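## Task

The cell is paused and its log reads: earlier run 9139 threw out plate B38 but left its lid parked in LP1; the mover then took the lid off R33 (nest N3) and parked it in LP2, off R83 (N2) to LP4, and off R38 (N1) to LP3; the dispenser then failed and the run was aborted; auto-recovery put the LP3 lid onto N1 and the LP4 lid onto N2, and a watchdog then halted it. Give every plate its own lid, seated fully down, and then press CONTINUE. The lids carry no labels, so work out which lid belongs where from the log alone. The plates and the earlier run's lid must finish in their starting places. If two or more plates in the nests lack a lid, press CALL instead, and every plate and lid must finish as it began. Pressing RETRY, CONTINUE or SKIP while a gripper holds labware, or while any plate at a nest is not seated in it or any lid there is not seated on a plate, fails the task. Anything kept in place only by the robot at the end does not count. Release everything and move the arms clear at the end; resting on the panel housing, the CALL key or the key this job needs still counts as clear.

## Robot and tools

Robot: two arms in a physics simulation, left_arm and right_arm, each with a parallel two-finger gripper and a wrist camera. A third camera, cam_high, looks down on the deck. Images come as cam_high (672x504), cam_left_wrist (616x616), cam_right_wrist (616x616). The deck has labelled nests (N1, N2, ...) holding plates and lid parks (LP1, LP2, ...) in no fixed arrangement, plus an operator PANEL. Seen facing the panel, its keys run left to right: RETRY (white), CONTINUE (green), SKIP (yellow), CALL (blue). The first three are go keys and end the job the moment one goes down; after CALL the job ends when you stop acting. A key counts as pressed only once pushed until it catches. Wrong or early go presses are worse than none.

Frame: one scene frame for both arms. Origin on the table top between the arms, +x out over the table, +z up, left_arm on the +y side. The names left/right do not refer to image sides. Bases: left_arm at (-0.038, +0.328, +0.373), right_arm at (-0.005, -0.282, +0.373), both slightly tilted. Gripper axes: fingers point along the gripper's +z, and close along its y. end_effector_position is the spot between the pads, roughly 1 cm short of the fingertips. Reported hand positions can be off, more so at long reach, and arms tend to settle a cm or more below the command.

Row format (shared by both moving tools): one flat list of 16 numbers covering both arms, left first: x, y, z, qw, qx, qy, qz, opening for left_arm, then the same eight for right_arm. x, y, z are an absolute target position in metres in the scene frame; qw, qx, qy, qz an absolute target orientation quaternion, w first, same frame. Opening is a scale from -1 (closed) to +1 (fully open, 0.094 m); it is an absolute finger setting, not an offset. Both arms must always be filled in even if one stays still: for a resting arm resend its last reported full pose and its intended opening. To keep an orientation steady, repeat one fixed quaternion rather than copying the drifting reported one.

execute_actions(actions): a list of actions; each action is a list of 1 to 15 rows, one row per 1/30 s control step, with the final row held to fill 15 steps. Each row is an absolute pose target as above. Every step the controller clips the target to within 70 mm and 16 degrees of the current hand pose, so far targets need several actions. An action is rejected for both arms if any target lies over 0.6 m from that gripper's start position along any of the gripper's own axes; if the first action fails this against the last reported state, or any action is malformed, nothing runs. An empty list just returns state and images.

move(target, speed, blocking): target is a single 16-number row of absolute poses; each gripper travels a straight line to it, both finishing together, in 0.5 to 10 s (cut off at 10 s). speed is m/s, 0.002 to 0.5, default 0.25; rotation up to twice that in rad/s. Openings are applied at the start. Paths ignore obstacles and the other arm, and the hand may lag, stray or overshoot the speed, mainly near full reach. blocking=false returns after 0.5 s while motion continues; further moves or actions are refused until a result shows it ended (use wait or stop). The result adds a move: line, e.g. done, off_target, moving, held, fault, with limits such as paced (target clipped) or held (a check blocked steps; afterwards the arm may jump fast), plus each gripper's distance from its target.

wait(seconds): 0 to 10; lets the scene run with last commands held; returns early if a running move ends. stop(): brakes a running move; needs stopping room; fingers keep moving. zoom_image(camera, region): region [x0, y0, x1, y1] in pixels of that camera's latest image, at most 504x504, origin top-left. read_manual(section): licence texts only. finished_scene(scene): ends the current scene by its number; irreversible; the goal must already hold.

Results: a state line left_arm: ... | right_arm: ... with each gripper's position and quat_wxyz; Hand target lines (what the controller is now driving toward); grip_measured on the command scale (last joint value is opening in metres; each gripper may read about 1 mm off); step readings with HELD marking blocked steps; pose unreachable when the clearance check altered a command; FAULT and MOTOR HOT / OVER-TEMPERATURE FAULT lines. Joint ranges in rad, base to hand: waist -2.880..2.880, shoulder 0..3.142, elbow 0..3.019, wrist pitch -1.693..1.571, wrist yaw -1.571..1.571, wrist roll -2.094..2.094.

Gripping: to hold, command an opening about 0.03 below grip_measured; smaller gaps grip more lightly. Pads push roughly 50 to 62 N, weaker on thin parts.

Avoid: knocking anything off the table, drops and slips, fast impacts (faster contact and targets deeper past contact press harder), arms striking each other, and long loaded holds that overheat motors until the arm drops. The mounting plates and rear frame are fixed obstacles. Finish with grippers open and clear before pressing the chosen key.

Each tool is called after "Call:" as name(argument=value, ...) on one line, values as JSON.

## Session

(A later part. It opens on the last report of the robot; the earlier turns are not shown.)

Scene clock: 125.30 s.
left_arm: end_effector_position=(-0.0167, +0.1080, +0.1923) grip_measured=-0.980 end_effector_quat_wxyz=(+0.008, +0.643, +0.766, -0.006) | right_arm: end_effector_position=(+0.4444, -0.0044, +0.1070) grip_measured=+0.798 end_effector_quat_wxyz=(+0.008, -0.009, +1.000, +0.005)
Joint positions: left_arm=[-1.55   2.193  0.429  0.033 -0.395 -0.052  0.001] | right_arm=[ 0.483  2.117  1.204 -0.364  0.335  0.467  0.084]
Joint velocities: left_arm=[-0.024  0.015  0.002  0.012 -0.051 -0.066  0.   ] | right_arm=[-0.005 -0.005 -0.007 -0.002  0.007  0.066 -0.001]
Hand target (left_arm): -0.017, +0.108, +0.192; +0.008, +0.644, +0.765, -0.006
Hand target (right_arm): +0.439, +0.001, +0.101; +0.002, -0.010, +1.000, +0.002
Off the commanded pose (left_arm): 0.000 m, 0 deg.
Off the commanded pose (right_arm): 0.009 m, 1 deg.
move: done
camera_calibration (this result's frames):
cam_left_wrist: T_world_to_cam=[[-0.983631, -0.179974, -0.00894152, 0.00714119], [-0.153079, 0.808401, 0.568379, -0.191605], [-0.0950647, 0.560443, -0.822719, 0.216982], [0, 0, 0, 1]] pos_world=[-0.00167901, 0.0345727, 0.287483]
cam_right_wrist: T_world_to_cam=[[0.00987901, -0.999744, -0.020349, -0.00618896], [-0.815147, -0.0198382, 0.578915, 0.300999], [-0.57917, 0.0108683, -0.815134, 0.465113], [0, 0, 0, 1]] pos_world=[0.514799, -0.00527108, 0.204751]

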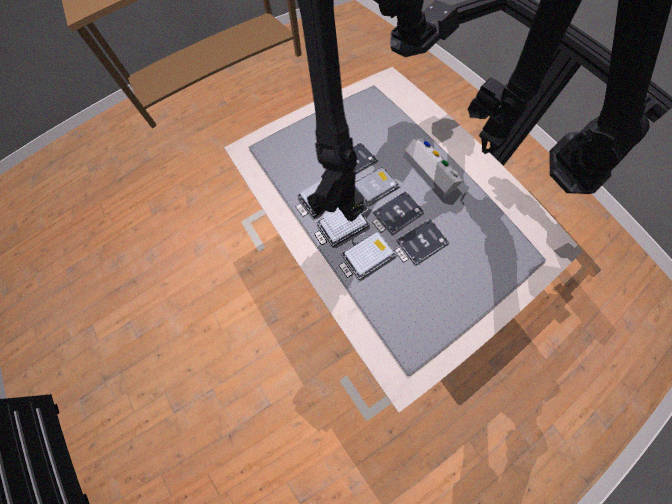

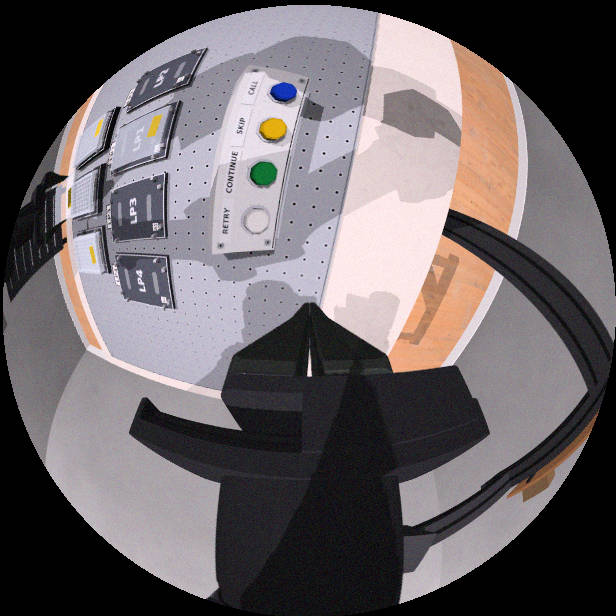

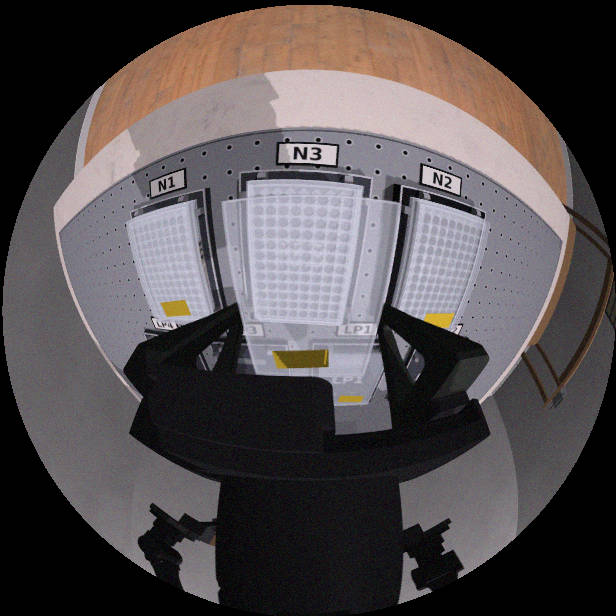

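Call:
move(target=[-0.0167,0.108,0.1923,0.008,0.644,0.765,-0.006,-1, 0.451,0.006,0.067,0,0.013,1,0,0.765], speed=0.06)

Call:
zoom_image(camera="cam_right_wrist", region=[200, 150, 420, 390])

Scene clock: 146.27 s.
left_arm: end_effector_position=(-0.0167, +0.1080, +0.1923) grip_measured=-0.980 end_effector_quat_wxyz=(+0.008, +0.643, +0.766, -0.006) | right_arm: end_effector_position=(+0.4426, +0.0074, +0.0751) grip_measured=+0.798 end_effector_quat_wxyz=(-0.002, -0.000, +1.000, +0.000)
Joint positions: left_arm=[-1.55   2.193  0.429  0.033 -0.395 -0.052  0.001] | right_arm=[ 0.483  2.209  1.273 -0.364  0.335  0.491  0.084]
Joint velocities: left_arm=[-0.015 -0.005 -0.007 -0.007  0.037  0.095 -0.001] | right_arm=[ 0.005 -0.015  0.002 -0.002 -0.007 -0.022 -0.001]
Hand target (left_arm): -0.017, +0.108, +0.192; +0.008, +0.644, +0.765, -0.006
Hand target (right_arm): +0.451, +0.006, +0.068; +0.000, +0.013, +1.000, +0.000
Off the commanded pose (left_arm): 0.000 m, 0 deg.
Off the commanded pose (right_arm): 0.012 m, 2 deg.
move: off_target (right_arm)
camera_calibration (this result's frames):
cam_left_wrist: T_world_to_cam=[[-0.983631, -0.179974, -0.00894152, 0.00714119], [-0.153079, 0.808401, 0.568379, -0.191605], [-0.0950647, 0.560443, -0.822719, 0.216982], [0, 0, 0, 1]] pos_world=[-0.00167901, 0.0345727, 0.287483]
cam_right_wrist: T_world_to_cam=[[-0.00713702, -0.999923, -0.0101712, 0.011698], [-0.803867, -0.00031274, 0.594809, 0.311967], [-0.594766, 0.0124215, -0.803803, 0.44398], [0, 0, 0, 1]] pos_world=[0.514928, 0.00627983, 0.17143]

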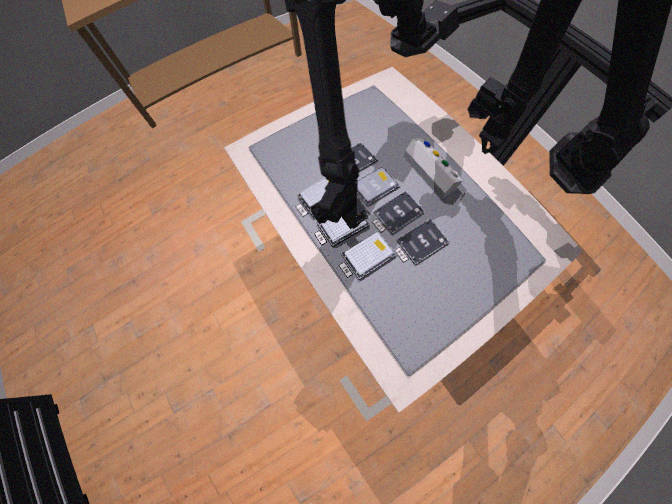

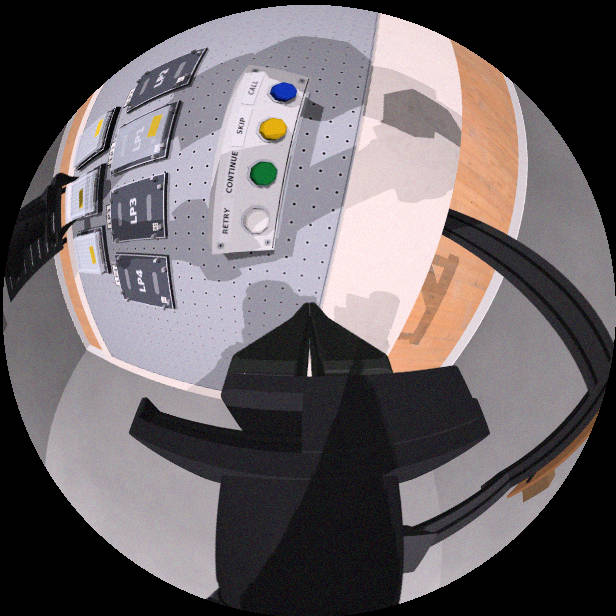

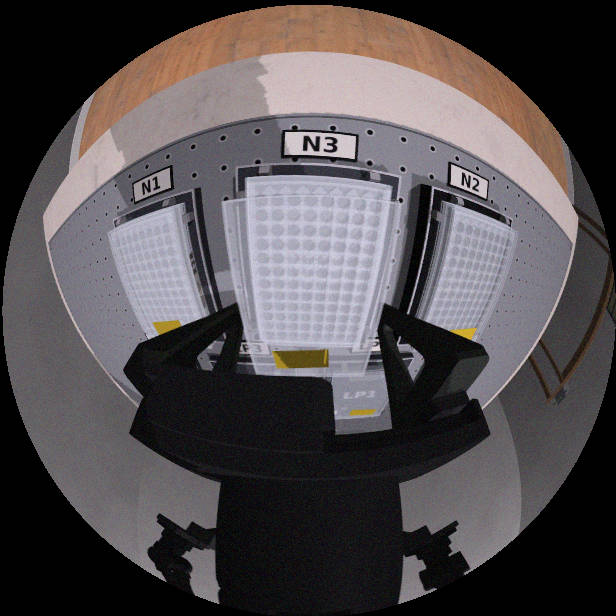

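Region (200, 150, 420, 390) of cam_right_wrist's 616x616 image, scaled by 2.100, with more detail than that image has; it fills the left 462 columns of this view, and the rest is white.

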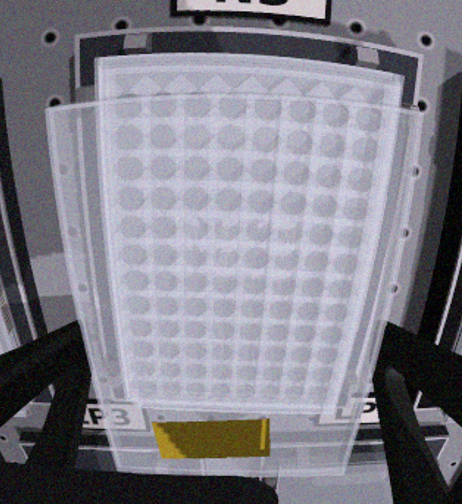

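Call:
move(target=[-0.0167,0.108,0.1923,0.008,0.644,0.765,-0.006,-1, 0.459,0.000,0.066,0,0.023,1,0,0.765], speed=0.04)

Call:
zoom_image(camera="cam_right_wrist", region=[200, 150, 420, 390])

Scene clock: 157.60 s.
left_arm: end_effector_position=(-0.0167, +0.1080, +0.1923) grip_measured=-0.980 end_effector_quat_wxyz=(+0.008, +0.643, +0.766, -0.006) | right_arm: end_effector_position=(+0.4497, +0.0093, +0.0763) grip_measured=+0.798 end_effector_quat_wxyz=(+0.003, +0.005, +1.000, +0.003)
Joint positions: left_arm=[-1.55   2.193  0.429  0.033 -0.395 -0.052  0.001] | right_arm=[ 0.481  2.209  1.285 -0.364  0.334  0.496  0.084]
Joint velocities: left_arm=[-0.005 -0.005  0.007  0.007 -0.066 -0.11   0.001] | right_arm=[ 0.005  0.005 -0.007 -0.032 -0.037  0.037  0.001]
Hand target (left_arm): -0.017, +0.108, +0.192; +0.008, +0.644, +0.765, -0.006
Hand target (right_arm): +0.459, +0.000, +0.066; +0.000, +0.023, +1.000, -0.000
Off the commanded pose (left_arm): 0.000 m, 0 deg.
Off the commanded pose (right_arm): 0.017 m, 2 deg.
move: off_target (right_arm)
camera_calibration (this result's frames):
cam_left_wrist: T_world_to_cam=[[-0.983631, -0.179974, -0.00894152, 0.00714119], [-0.153079, 0.808401, 0.568379, -0.191605], [-0.0950647, 0.560443, -0.822719, 0.216982], [0, 0, 0, 1]] pos_world=[-0.00167901, 0.0345727, 0.287483]
cam_right_wrist: T_world_to_cam=[[-0.0180833, -0.999711, -0.0158331, 0.0189989], [-0.809314, 0.00533704, 0.587352, 0.319911], [-0.587098, 0.0234353, -0.809177, 0.445949], [0, 0, 0, 1]] pos_world=[0.521068, 0.0068351, 0.173252]

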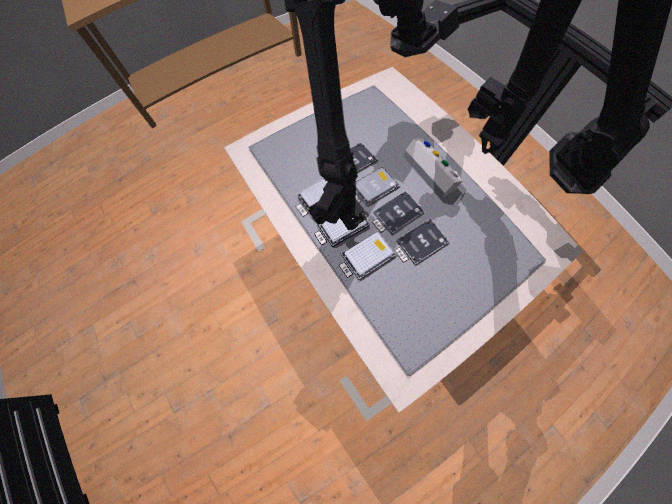

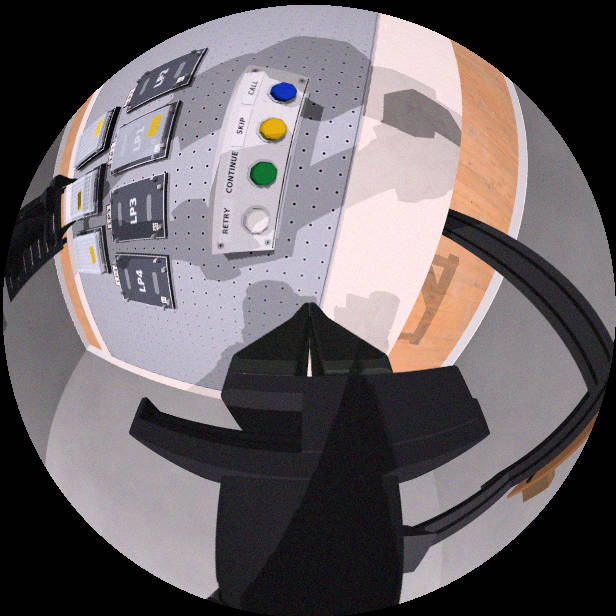

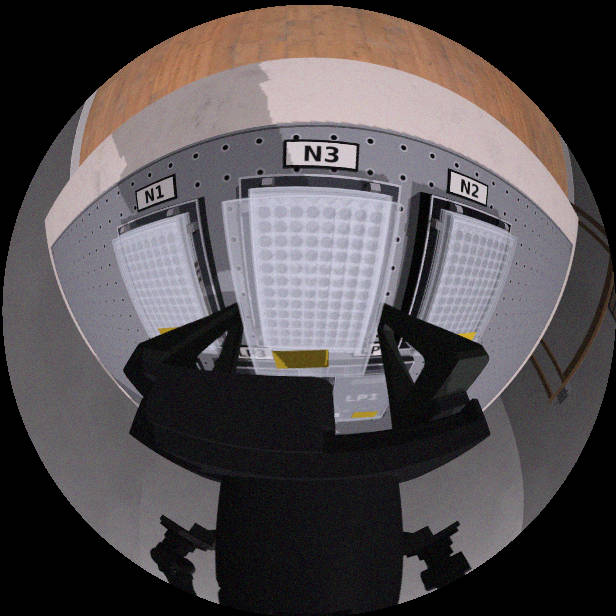

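Region (200, 150, 420, 390) of cam_right_wrist's 616x616 image, scaled by 2.100, with more detail than that image has; it fills the left 462 columns of this view, and the rest is white.

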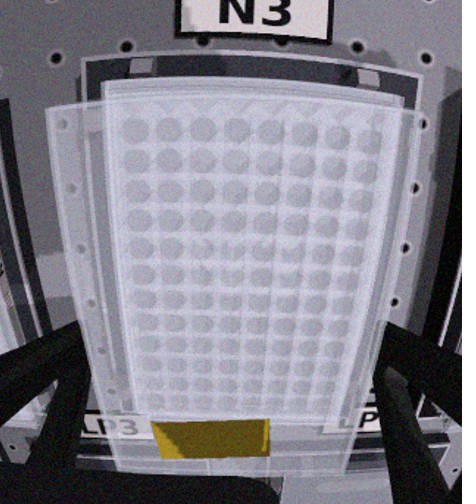

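Call:
move(target=[-0.0167,0.108,0.1923,0.008,0.644,0.765,-0.006,-1, 0.463,-0.0065,0.064,0,0.030,1,0,0.765], speed=0.04)

Call:
zoom_image(camera="cam_right_wrist", region=[200, 150, 420, 390])

Scene clock: 165.60 s.
left_arm: end_effector_position=(-0.0167, +0.1080, +0.1923) grip_measured=-0.980 end_effector_quat_wxyz=(+0.008, +0.643, +0.766, -0.006) | right_arm: end_effector_position=(+0.4533, +0.0001, +0.0729) grip_measured=+0.798 end_effector_quat_wxyz=(+0.001, +0.014, +1.000, +0.001)
Joint positions: left_arm=[-1.55   2.193  0.429  0.033 -0.395 -0.052  0.001] | right_arm=[ 0.462  2.209  1.285 -0.364  0.33   0.496  0.084]
Joint velocities: left_arm=[-0.005  0.005  0.012  0.002  0.051 -0.037  0.001] | right_arm=[-0.005 -0.005 -0.022  0.002  0.081 -0.007  0.001]
Hand target (left_arm): -0.017, +0.108, +0.192; +0.008, +0.644, +0.765, -0.006
Hand target (right_arm): +0.463, -0.007, +0.064; +0.000, +0.030, +1.000, -0.000
Off the commanded pose (left_arm): 0.000 m, 0 deg.
Off the commanded pose (right_arm): 0.015 m, 2 deg.
move: off_target (right_arm)
camera_calibration (this result's frames):
cam_left_wrist: T_world_to_cam=[[-0.983631, -0.179974, -0.00894152, 0.00714119], [-0.153079, 0.808401, 0.568379, -0.191605], [-0.0950647, 0.560443, -0.822719, 0.216982], [0, 0, 0, 1]] pos_world=[-0.00167901, 0.0345727, 0.287483]
cam_right_wrist: T_world_to_cam=[[-0.0351381, -0.999311, -0.0119866, 0.0173228], [-0.806401, 0.0212662, 0.590986, 0.323263], [-0.590324, 0.0304322, -0.806593, 0.446882], [0, 0, 0, 1]] pos_world=[0.525093, -0.00316329, 0.169616]

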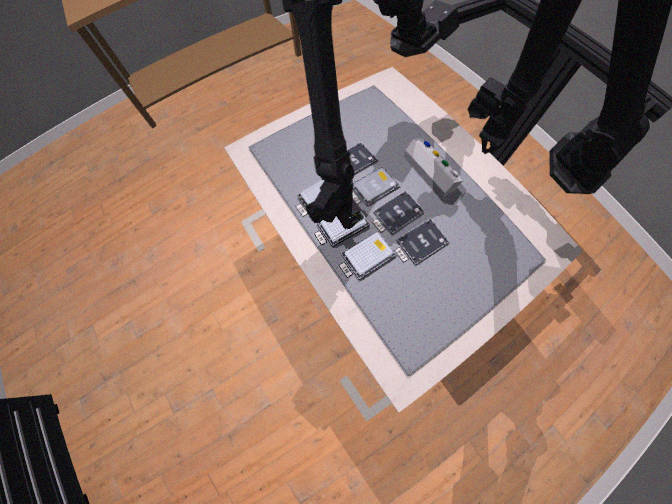

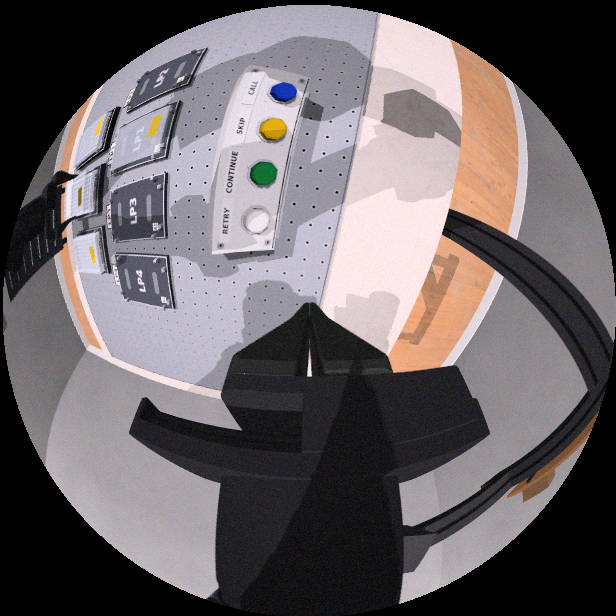

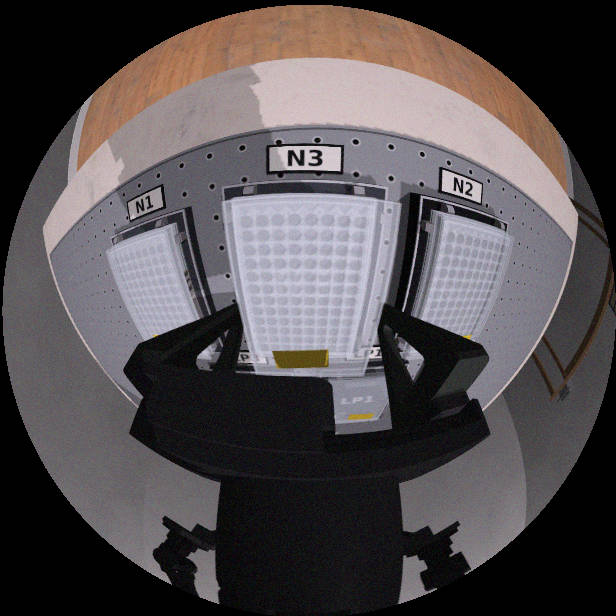

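Region (200, 150, 420, 390) of cam_right_wrist's 616x616 image, scaled by 2.100, with more detail than that image has; it fills the left 462 columns of this view, and the rest is white.

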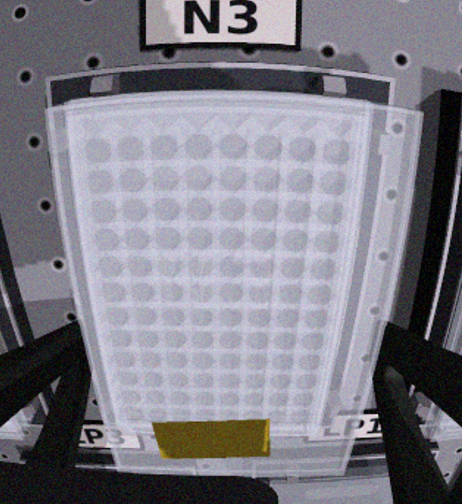

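Call:
move(target=[-0.0167,0.108,0.1923,0.008,0.644,0.765,-0.006,-1, 0.463,-0.0035,0.055,0,0.030,1,0,0.765], speed=0.03)

Call:
zoom_image(camera="cam_right_wrist", region=[200, 150, 420, 390])

Scene clock: 176.77 s.
left_arm: end_effector_position=(-0.0167, +0.1080, +0.1923) grip_measured=-0.980 end_effector_quat_wxyz=(+0.008, +0.643, +0.766, -0.006) | right_arm: end_effector_position=(+0.4535, +0.0028, +0.0665) grip_measured=+0.798 end_effector_quat_wxyz=(-0.001, +0.013, +1.000, +0.001)
Joint positions: left_arm=[-1.55   2.193  0.429  0.033 -0.395 -0.052  0.001] | right_arm=[ 0.462  2.228  1.301 -0.364  0.329  0.496  0.084]
Joint velocities: left_arm=[ 0.005 -0.015  0.042 -0.007 -0.022 -0.037  0.   ] | right_arm=[ 0.005  0.005 -0.012 -0.007 -0.022 -0.022 -0.   ]
Hand target (left_arm): -0.017, +0.108, +0.192; +0.008, +0.644, +0.765, -0.006
Hand target (right_arm): +0.463, -0.004, +0.056; +0.000, +0.030, +1.000, -0.000
Off the commanded pose (left_arm): 0.000 m, 0 deg.
Off the commanded pose (right_arm): 0.016 m, 2 deg.
move: off_target (right_arm)
camera_calibration (this result's frames):
cam_left_wrist: T_world_to_cam=[[-0.983631, -0.179974, -0.00894152, 0.00714119], [-0.153079, 0.808401, 0.568379, -0.191605], [-0.0950647, 0.560443, -0.822719, 0.216982], [0, 0, 0, 1]] pos_world=[-0.00167901, 0.0345727, 0.287483]
cam_right_wrist: T_world_to_cam=[[-0.0341772, -0.999356, -0.0109254, 0.0194279], [-0.804797, 0.0210386, 0.593177, 0.326336], [-0.592566, 0.0290659, -0.804998, 0.442624], [0, 0, 0, 1]] pos_world=[0.525582, -0.000315491, 0.162949]

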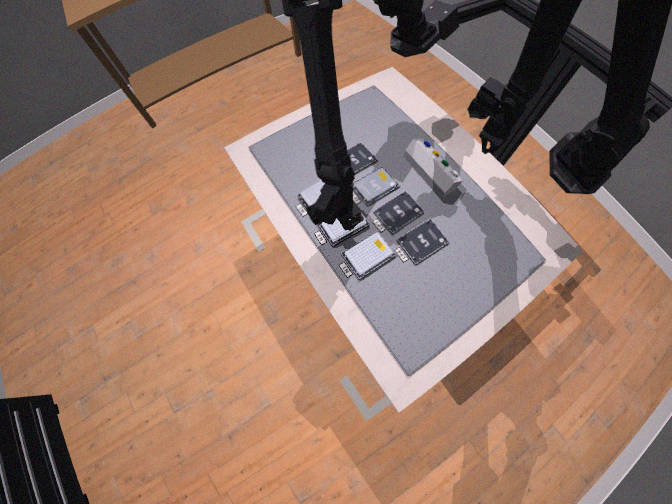

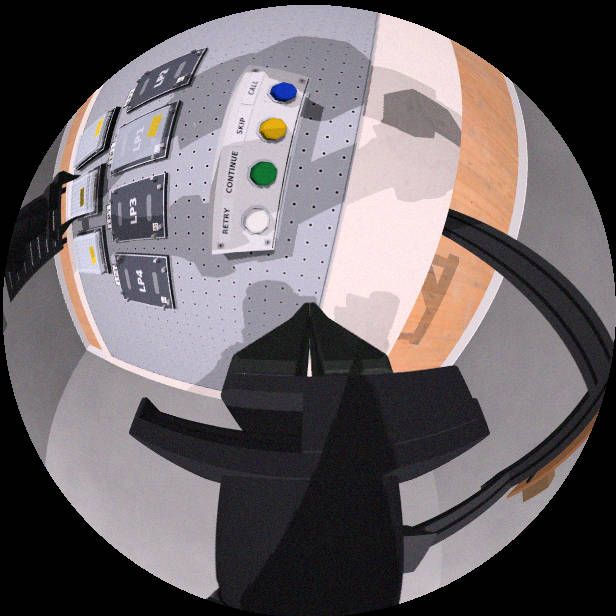

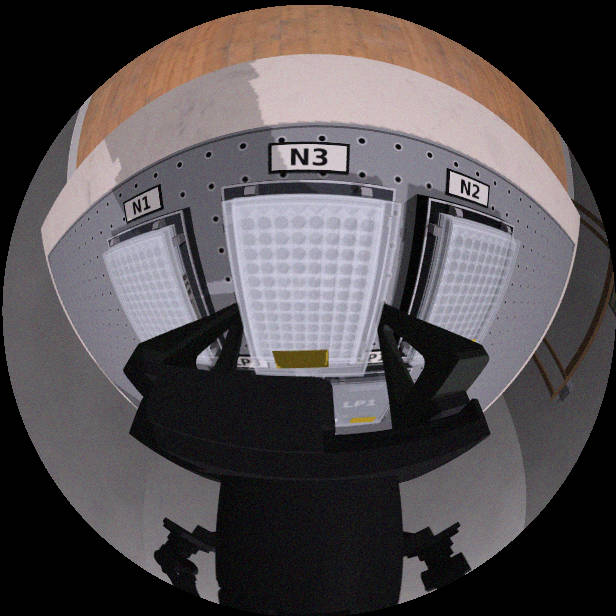

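Region (200, 150, 420, 390) of cam_right_wrist's 616x616 image, scaled by 2.100, with more detail than that image has; it fills the left 462 columns of this view, and the rest is white.

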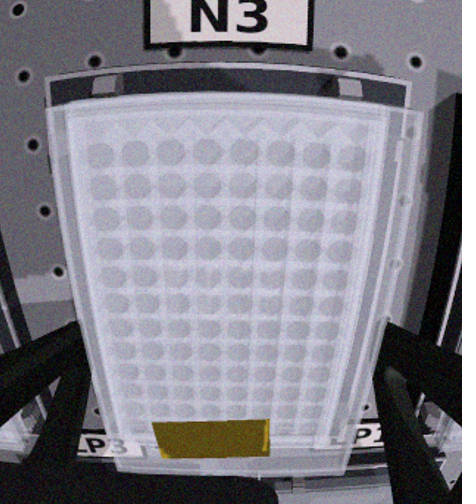

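Call:
zoom_image(camera="cam_right_wrist", region=[210, 170, 310, 240])

Call:
zoom_image(camera="cam_right_wrist", region=[310, 170, 410, 240])

Call:
zoom_image(camera="cam_right_wrist", region=[235, 310, 385, 390])

Region (210, 170, 310, 240) of cam_right_wrist's 616x616 image, scaled by 5.040, with more detail than that image has; it fills the top 353 rows of this view, and the rest is white.

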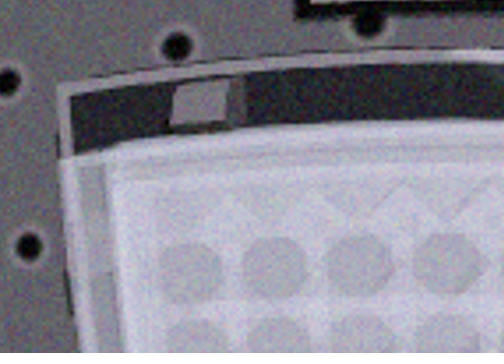

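Region (310, 170, 410, 240) of cam_right_wrist's 616x616 image, scaled by 5.040, with more detail than that image has; it fills the top 353 rows of this view, and the rest is white.

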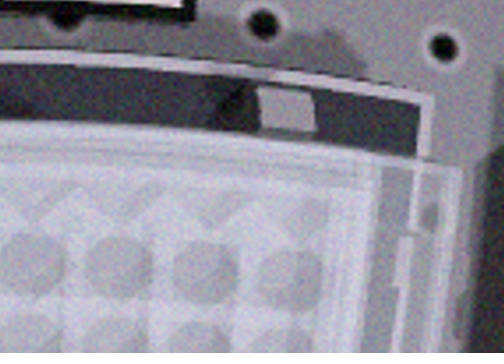

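Region (235, 310, 385, 390) of cam_right_wrist's 616x616 image, scaled by 3.360, with more detail than that image has; it fills the top 269 rows of this view, and the rest is white.

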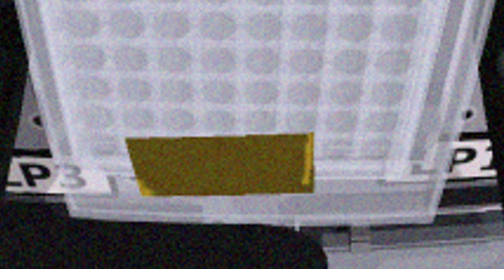

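Call:
move(target=[-0.0167,0.108,0.1923,0.008,0.644,0.765,-0.006,-1, 0.4588,0.0014,0.052,-0.0055,0.030,1,0.014,0.765], speed=0.03)

Call:
zoom_image(camera="cam_right_wrist", region=[210, 170, 410, 270])

Scene clock: 201.43 s.
left_arm: end_effector_position=(-0.0167, +0.1080, +0.1923) grip_measured=-0.980 end_effector_quat_wxyz=(+0.008, +0.643, +0.766, -0.006) | right_arm: end_effector_position=(+0.4502, +0.0077, +0.0643) grip_measured=+0.798 end_effector_quat_wxyz=(-0.007, +0.013, +1.000, +0.014)
Joint positions: left_arm=[-1.55   2.193  0.429  0.033 -0.395 -0.052  0.001] | right_arm=[ 0.462  2.233  1.301 -0.358  0.3    0.496  0.084]
Joint velocities: left_arm=[-0.005 -0.005  0.012 -0.027  0.022  0.007  0.001] | right_arm=[-0.005 -0.005 -0.002  0.017  0.066 -0.022 -0.   ]
Hand target (left_arm): -0.017, +0.108, +0.192; +0.008, +0.644, +0.765, -0.006
Hand target (right_arm): +0.458, +0.001, +0.052; -0.006, +0.030, +0.999, +0.014
Off the commanded pose (left_arm): 0.000 m, 0 deg.
Off the commanded pose (right_arm): 0.016 m, 2 deg.
move: off_target (right_arm)
camera_calibration (this result's frames):
cam_left_wrist: T_world_to_cam=[[-0.983631, -0.179974, -0.00894152, 0.00714119], [-0.153079, 0.808401, 0.568379, -0.191605], [-0.0950647, 0.560443, -0.822719, 0.216982], [0, 0, 0, 1]] pos_world=[-0.00167901, 0.0345727, 0.287483]
cam_right_wrist: T_world_to_cam=[[-0.0347478, -0.998699, -0.0373126, 0.0261434], [-0.797111, 0.00517478, 0.603811, 0.320808], [-0.602833, 0.0507234, -0.796254, 0.442648], [0, 0, 0, 1]] pos_world=[0.52347, 0.00199666, 0.159728]

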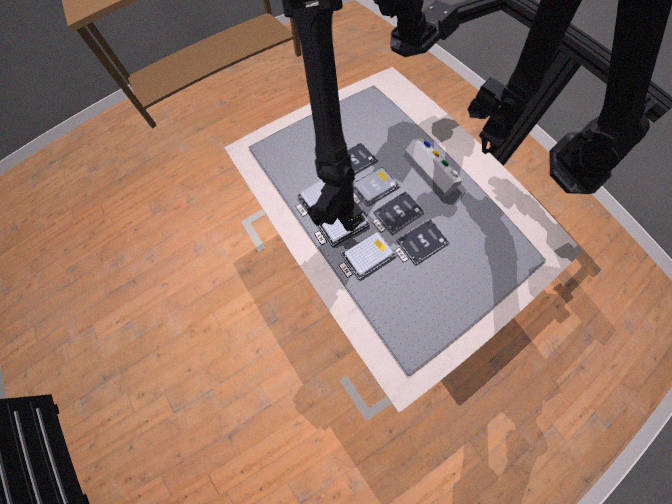

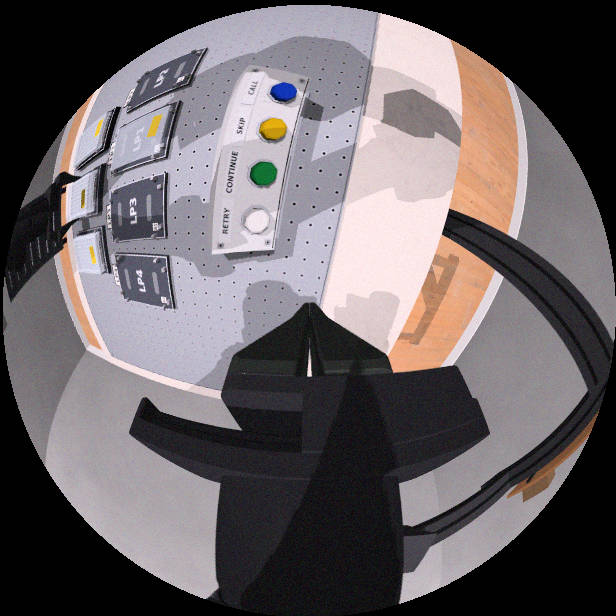

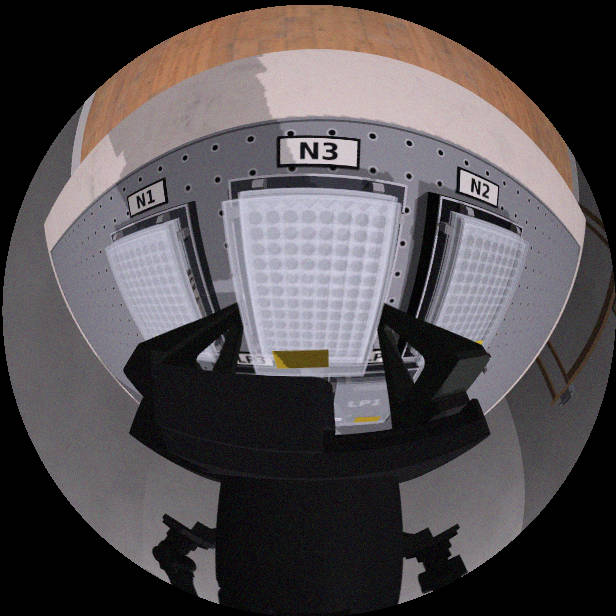

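Region (210, 170, 410, 270) of cam_right_wrist's 616x616 image, scaled by 2.520, with more detail than that image has.

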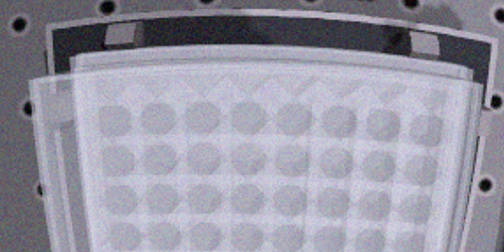

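Call:
move(target=[-0.0167,0.108,0.1923,0.008,0.644,0.765,-0.006,-1, 0.4589,-0.0023,0.0495,-0.001,0.030,1,0.002,0.765], speed=0.03)

Call:
zoom_image(camera="cam_right_wrist", region=[210, 170, 410, 380])

Scene clock: 211.47 s.
left_arm: end_effector_position=(-0.0167, +0.1080, +0.1923) grip_measured=-0.980 end_effector_quat_wxyz=(+0.008, +0.643, +0.766, -0.006) | right_arm: end_effector_position=(+0.4499, +0.0051, +0.0622) grip_measured=+0.798 end_effector_quat_wxyz=(-0.004, +0.013, +1.000, +0.006)
Joint positions: left_arm=[-1.55   2.193  0.429  0.033 -0.395 -0.052  0.001] | right_arm=[ 0.462  2.237  1.301 -0.356  0.317  0.496  0.084]
Joint velocities: left_arm=[-0.015 -0.015 -0.012  0.012 -0.037  0.037  0.   ] | right_arm=[-0.005 -0.005  0.002 -0.002 -0.051  0.022 -0.   ]
Hand target (left_arm): -0.017, +0.108, +0.192; +0.008, +0.644, +0.765, -0.006
Hand target (right_arm): +0.459, -0.002, +0.050; -0.001, +0.030, +1.000, +0.002
Off the commanded pose (left_arm): 0.000 m, 0 deg.
Off the commanded pose (right_arm): 0.017 m, 2 deg.
move: off_target (right_arm)
camera_calibration (this result's frames):
cam_left_wrist: T_world_to_cam=[[-0.983631, -0.179974, -0.00894152, 0.00714119], [-0.153079, 0.808401, 0.568379, -0.191605], [-0.0950647, 0.560443, -0.822719, 0.216982], [0, 0, 0, 1]] pos_world=[-0.00167901, 0.0345727, 0.287483]
cam_right_wrist: T_world_to_cam=[[-0.0338128, -0.999202, -0.0212476, 0.0220053], [-0.800637, 0.0143564, 0.598978, 0.323755], [-0.598195, 0.0372647, -0.800483, 0.439166], [0, 0, 0, 1]] pos_world=[0.522661, 0.000974416, 0.158091]

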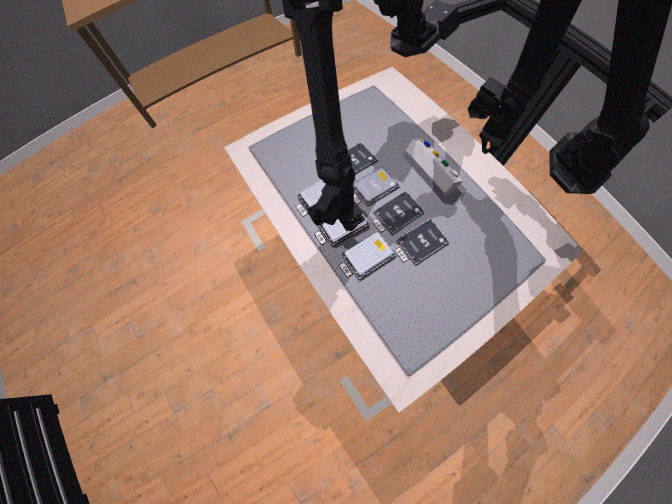

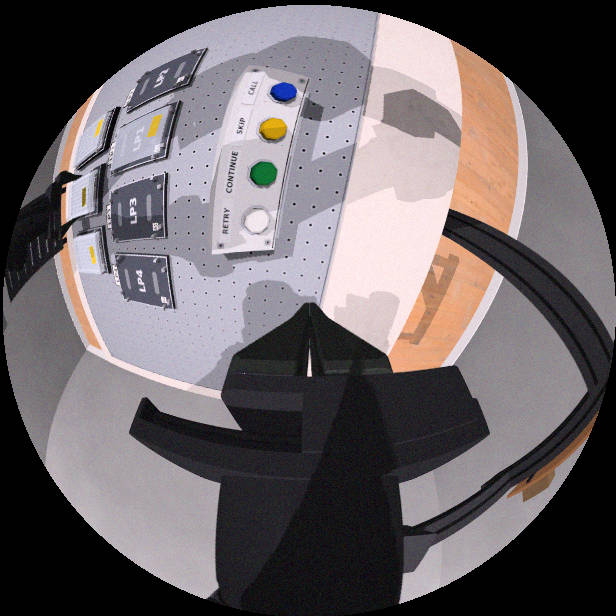

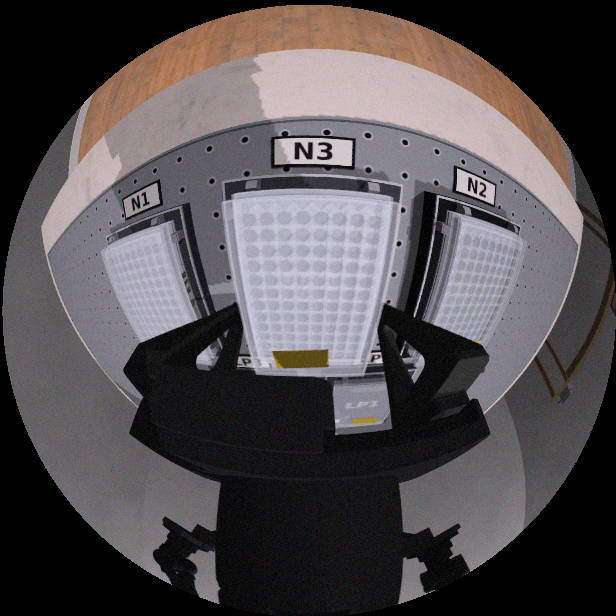

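Region (210, 170, 410, 380) of cam_right_wrist's 616x616 image, scaled by 2.400, with more detail than that image has; it fills the left 480 columns of this view, and the rest is white.

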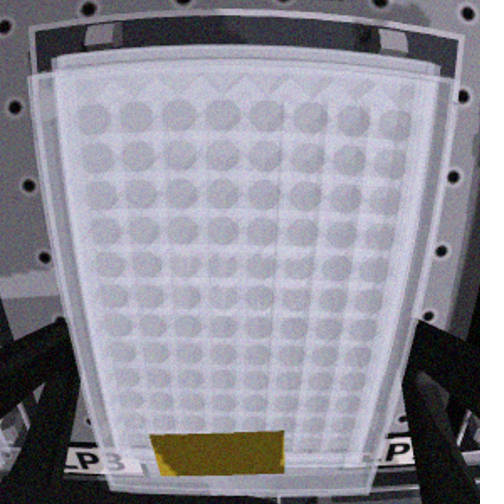

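Call:
execute_actions(actions=[[[-0.0167,0.108,0.1923,0.008,0.644,0.765,-0.006,-1, 0.4589,-0.0023,0.0495,-0.001,0.040,1,0.002,0.765]]])

Call:
zoom_image(camera="cam_right_wrist", region=[210, 170, 410, 380])

Scene clock: 223.23 s.
left_arm: end_effector_position=(-0.0167, +0.1080, +0.1923) grip_measured=-0.980 end_effector_quat_wxyz=(+0.008, +0.643, +0.766, -0.006) | right_arm: end_effector_position=(+0.4499, +0.0051, +0.0622) grip_measured=+0.798 end_effector_quat_wxyz=(-0.004, +0.022, +1.000, +0.006)
Joint positions: left_arm=[-1.55   2.193  0.429  0.033 -0.395 -0.052  0.001] | right_arm=[ 0.462  2.237  1.301 -0.356  0.317  0.514  0.084]
Joint velocities: left_arm=[ 0.015  0.005 -0.012 -0.022  0.022 -0.066 -0.001] | right_arm=[ 0.005 -0.015  0.007 -0.012 -0.007 -0.037 -0.001]
Hand target (left_arm): -0.017, +0.108, +0.192; +0.008, +0.644, +0.765, -0.006
Hand target (right_arm): +0.459, -0.002, +0.050; -0.001, +0.040, +0.999, +0.002
Off the commanded pose (left_arm): 0.000 m, 0 deg.
Off the commanded pose (right_arm): 0.017 m, 2 deg.
Step readings (end_effector_position):
0: left_arm (-0.0167, +0.1080, +0.1923) | right_arm (+0.4499, +0.0051, +0.0622)
1: left_arm (-0.0167, +0.1080, +0.1923) | right_arm (+0.4499, +0.0051, +0.0622)
2: left_arm (-0.0167, +0.1080, +0.1923) | right_arm (+0.4499, +0.0051, +0.0622)
4: left_arm (-0.0167, +0.1080, +0.1923) | right_arm (+0.4499, +0.0051, +0.0622)
8: left_arm (-0.0167, +0.1080, +0.1923) | right_arm (+0.4499, +0.0051, +0.0622)
15: end_effector_position above
camera_calibration (this result's frames):
cam_left_wrist: T_world_to_cam=[[-0.983631, -0.179974, -0.00894152, 0.00714119], [-0.153079, 0.808401, 0.568379, -0.191605], [-0.0950647, 0.560443, -0.822719, 0.216982], [0, 0, 0, 1]] pos_world=[-0.00167901, 0.0345727, 0.287483]
cam_right_wrist: T_world_to_cam=[[-0.0513431, -0.998458, -0.0210884, 0.0298789], [-0.800136, 0.0284904, 0.599142, 0.323447], [-0.597618, 0.0476354, -0.800365, 0.438846], [0, 0, 0, 1]] pos_world=[0.522598, -0.000286941, 0.158076]

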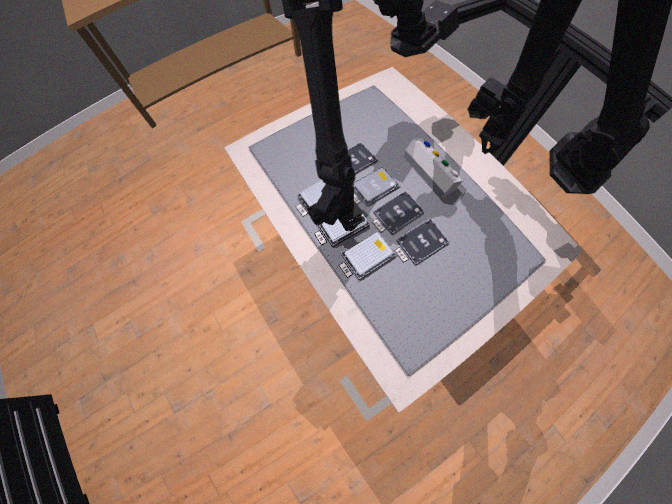

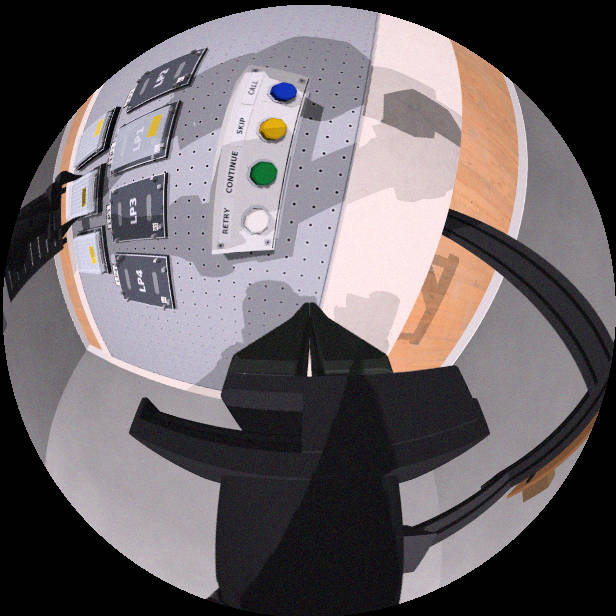

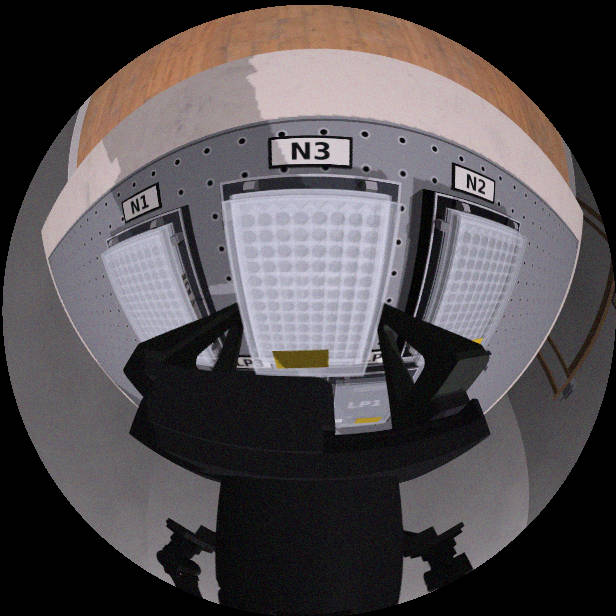

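Region (210, 170, 410, 380) of cam_right_wrist's 616x616 image, scaled by 2.400, with more detail than that image has; it fills the left 480 columns of this view, and the rest is white.

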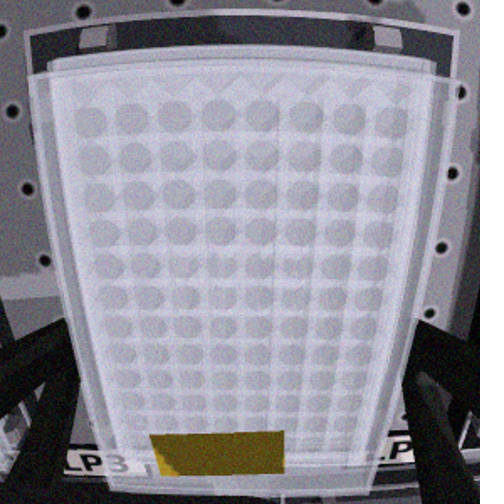

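Call:
move(target=[-0.0167,0.108,0.1923,0.008,0.644,0.765,-0.006,-1, 0.4605,-0.0002,0.0445,-0.001,0.040,1,0.002,0.765], speed=0.02)

Call:
zoom_image(camera="cam_right_wrist", region=[210, 170, 410, 380])

Scene clock: 229.67 s.
left_arm: end_effector_position=(-0.0167, +0.1080, +0.1923) grip_measured=-0.980 end_effector_quat_wxyz=(+0.008, +0.643, +0.766, -0.006) | right_arm: end_effector_position=(+0.4509, +0.0064, +0.0583) grip_measured=+0.798 end_effector_quat_wxyz=(-0.004, +0.022, +1.000, +0.004)
Joint positions: left_arm=[-1.55   2.193  0.429  0.033 -0.395 -0.052  0.001] | right_arm=[ 0.462  2.249  1.312 -0.356  0.32   0.514  0.084]
Joint velocities: left_arm=[ 0.005 -0.005 -0.002 -0.012 -0.081 -0.066 -0.001] | right_arm=[-0.005 -0.005 -0.002  0.002 -0.081  0.007  0.   ]
Hand target (left_arm): -0.017, +0.108, +0.192; +0.008, +0.644, +0.765, -0.006
Hand target (right_arm): +0.460, -0.000, +0.045; -0.001, +0.040, +0.999, +0.002
Off the commanded pose (left_arm): 0.000 m, 0 deg.
Off the commanded pose (right_arm): 0.018 m, 2 deg.
move: off_target (right_arm)
camera_calibration (this result's frames):
cam_left_wrist: T_world_to_cam=[[-0.983631, -0.179974, -0.00894152, 0.00714119], [-0.153079, 0.808401, 0.568379, -0.191605], [-0.0950647, 0.560443, -0.822719, 0.216982], [0, 0, 0, 1]] pos_world=[-0.00167901, 0.0345727, 0.287483]
cam_right_wrist: T_world_to_cam=[[-0.0514496, -0.998518, -0.0177508, 0.0309993], [-0.800677, 0.0306193, 0.598313, 0.326754], [-0.596883, 0.0449957, -0.801066, 0.435972], [0, 0, 0, 1]] pos_world=[0.523443, 0.00133151, 0.154291]

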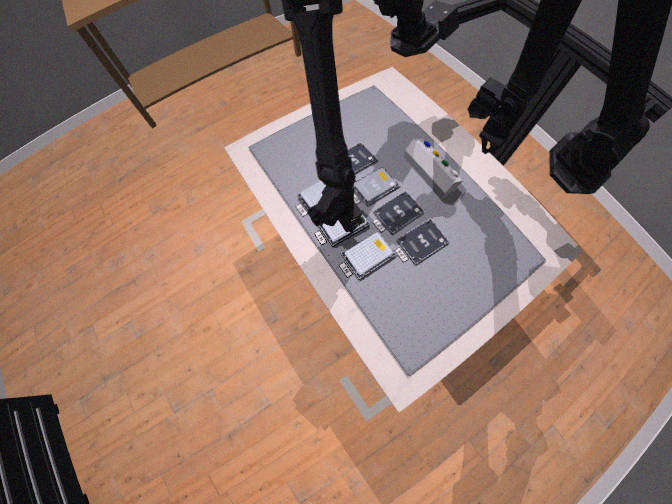

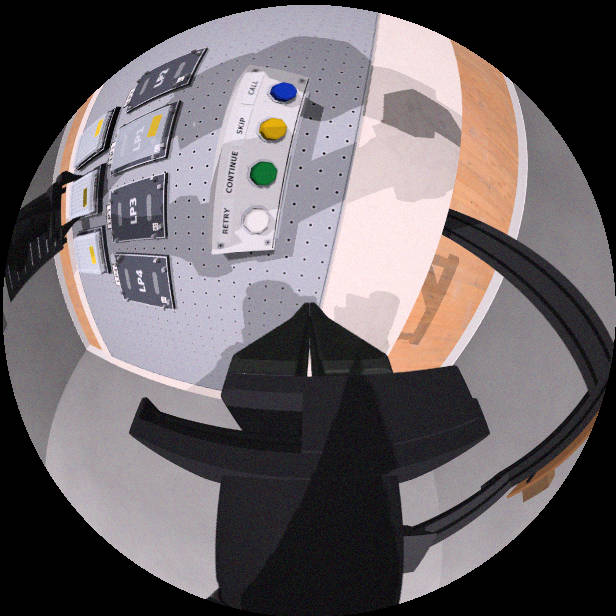

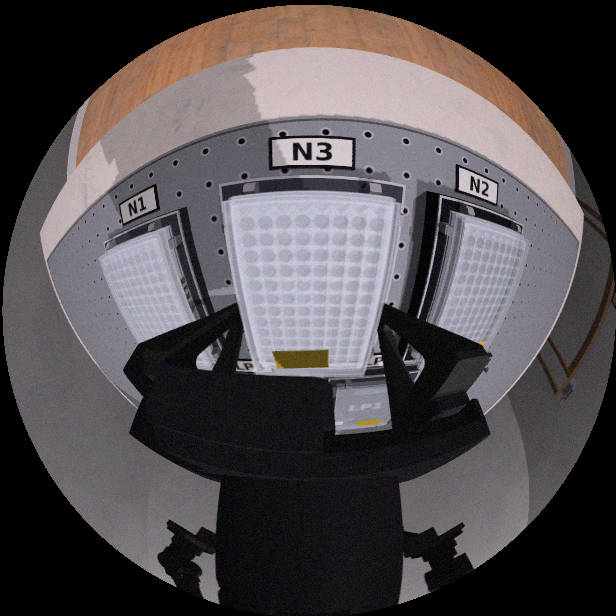

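Region (210, 170, 410, 380) of cam_right_wrist's 616x616 image, scaled by 2.400, with more detail than that image has; it fills the left 480 columns of this view, and the rest is white.

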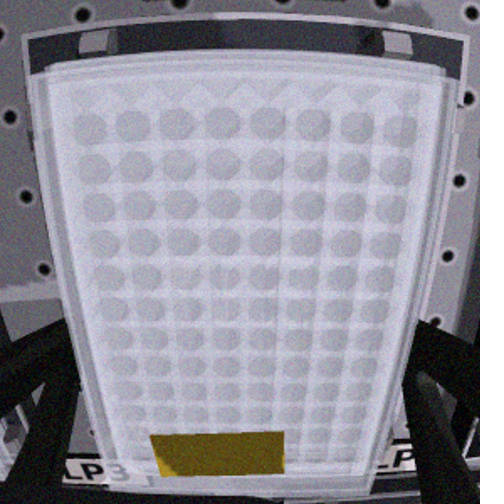

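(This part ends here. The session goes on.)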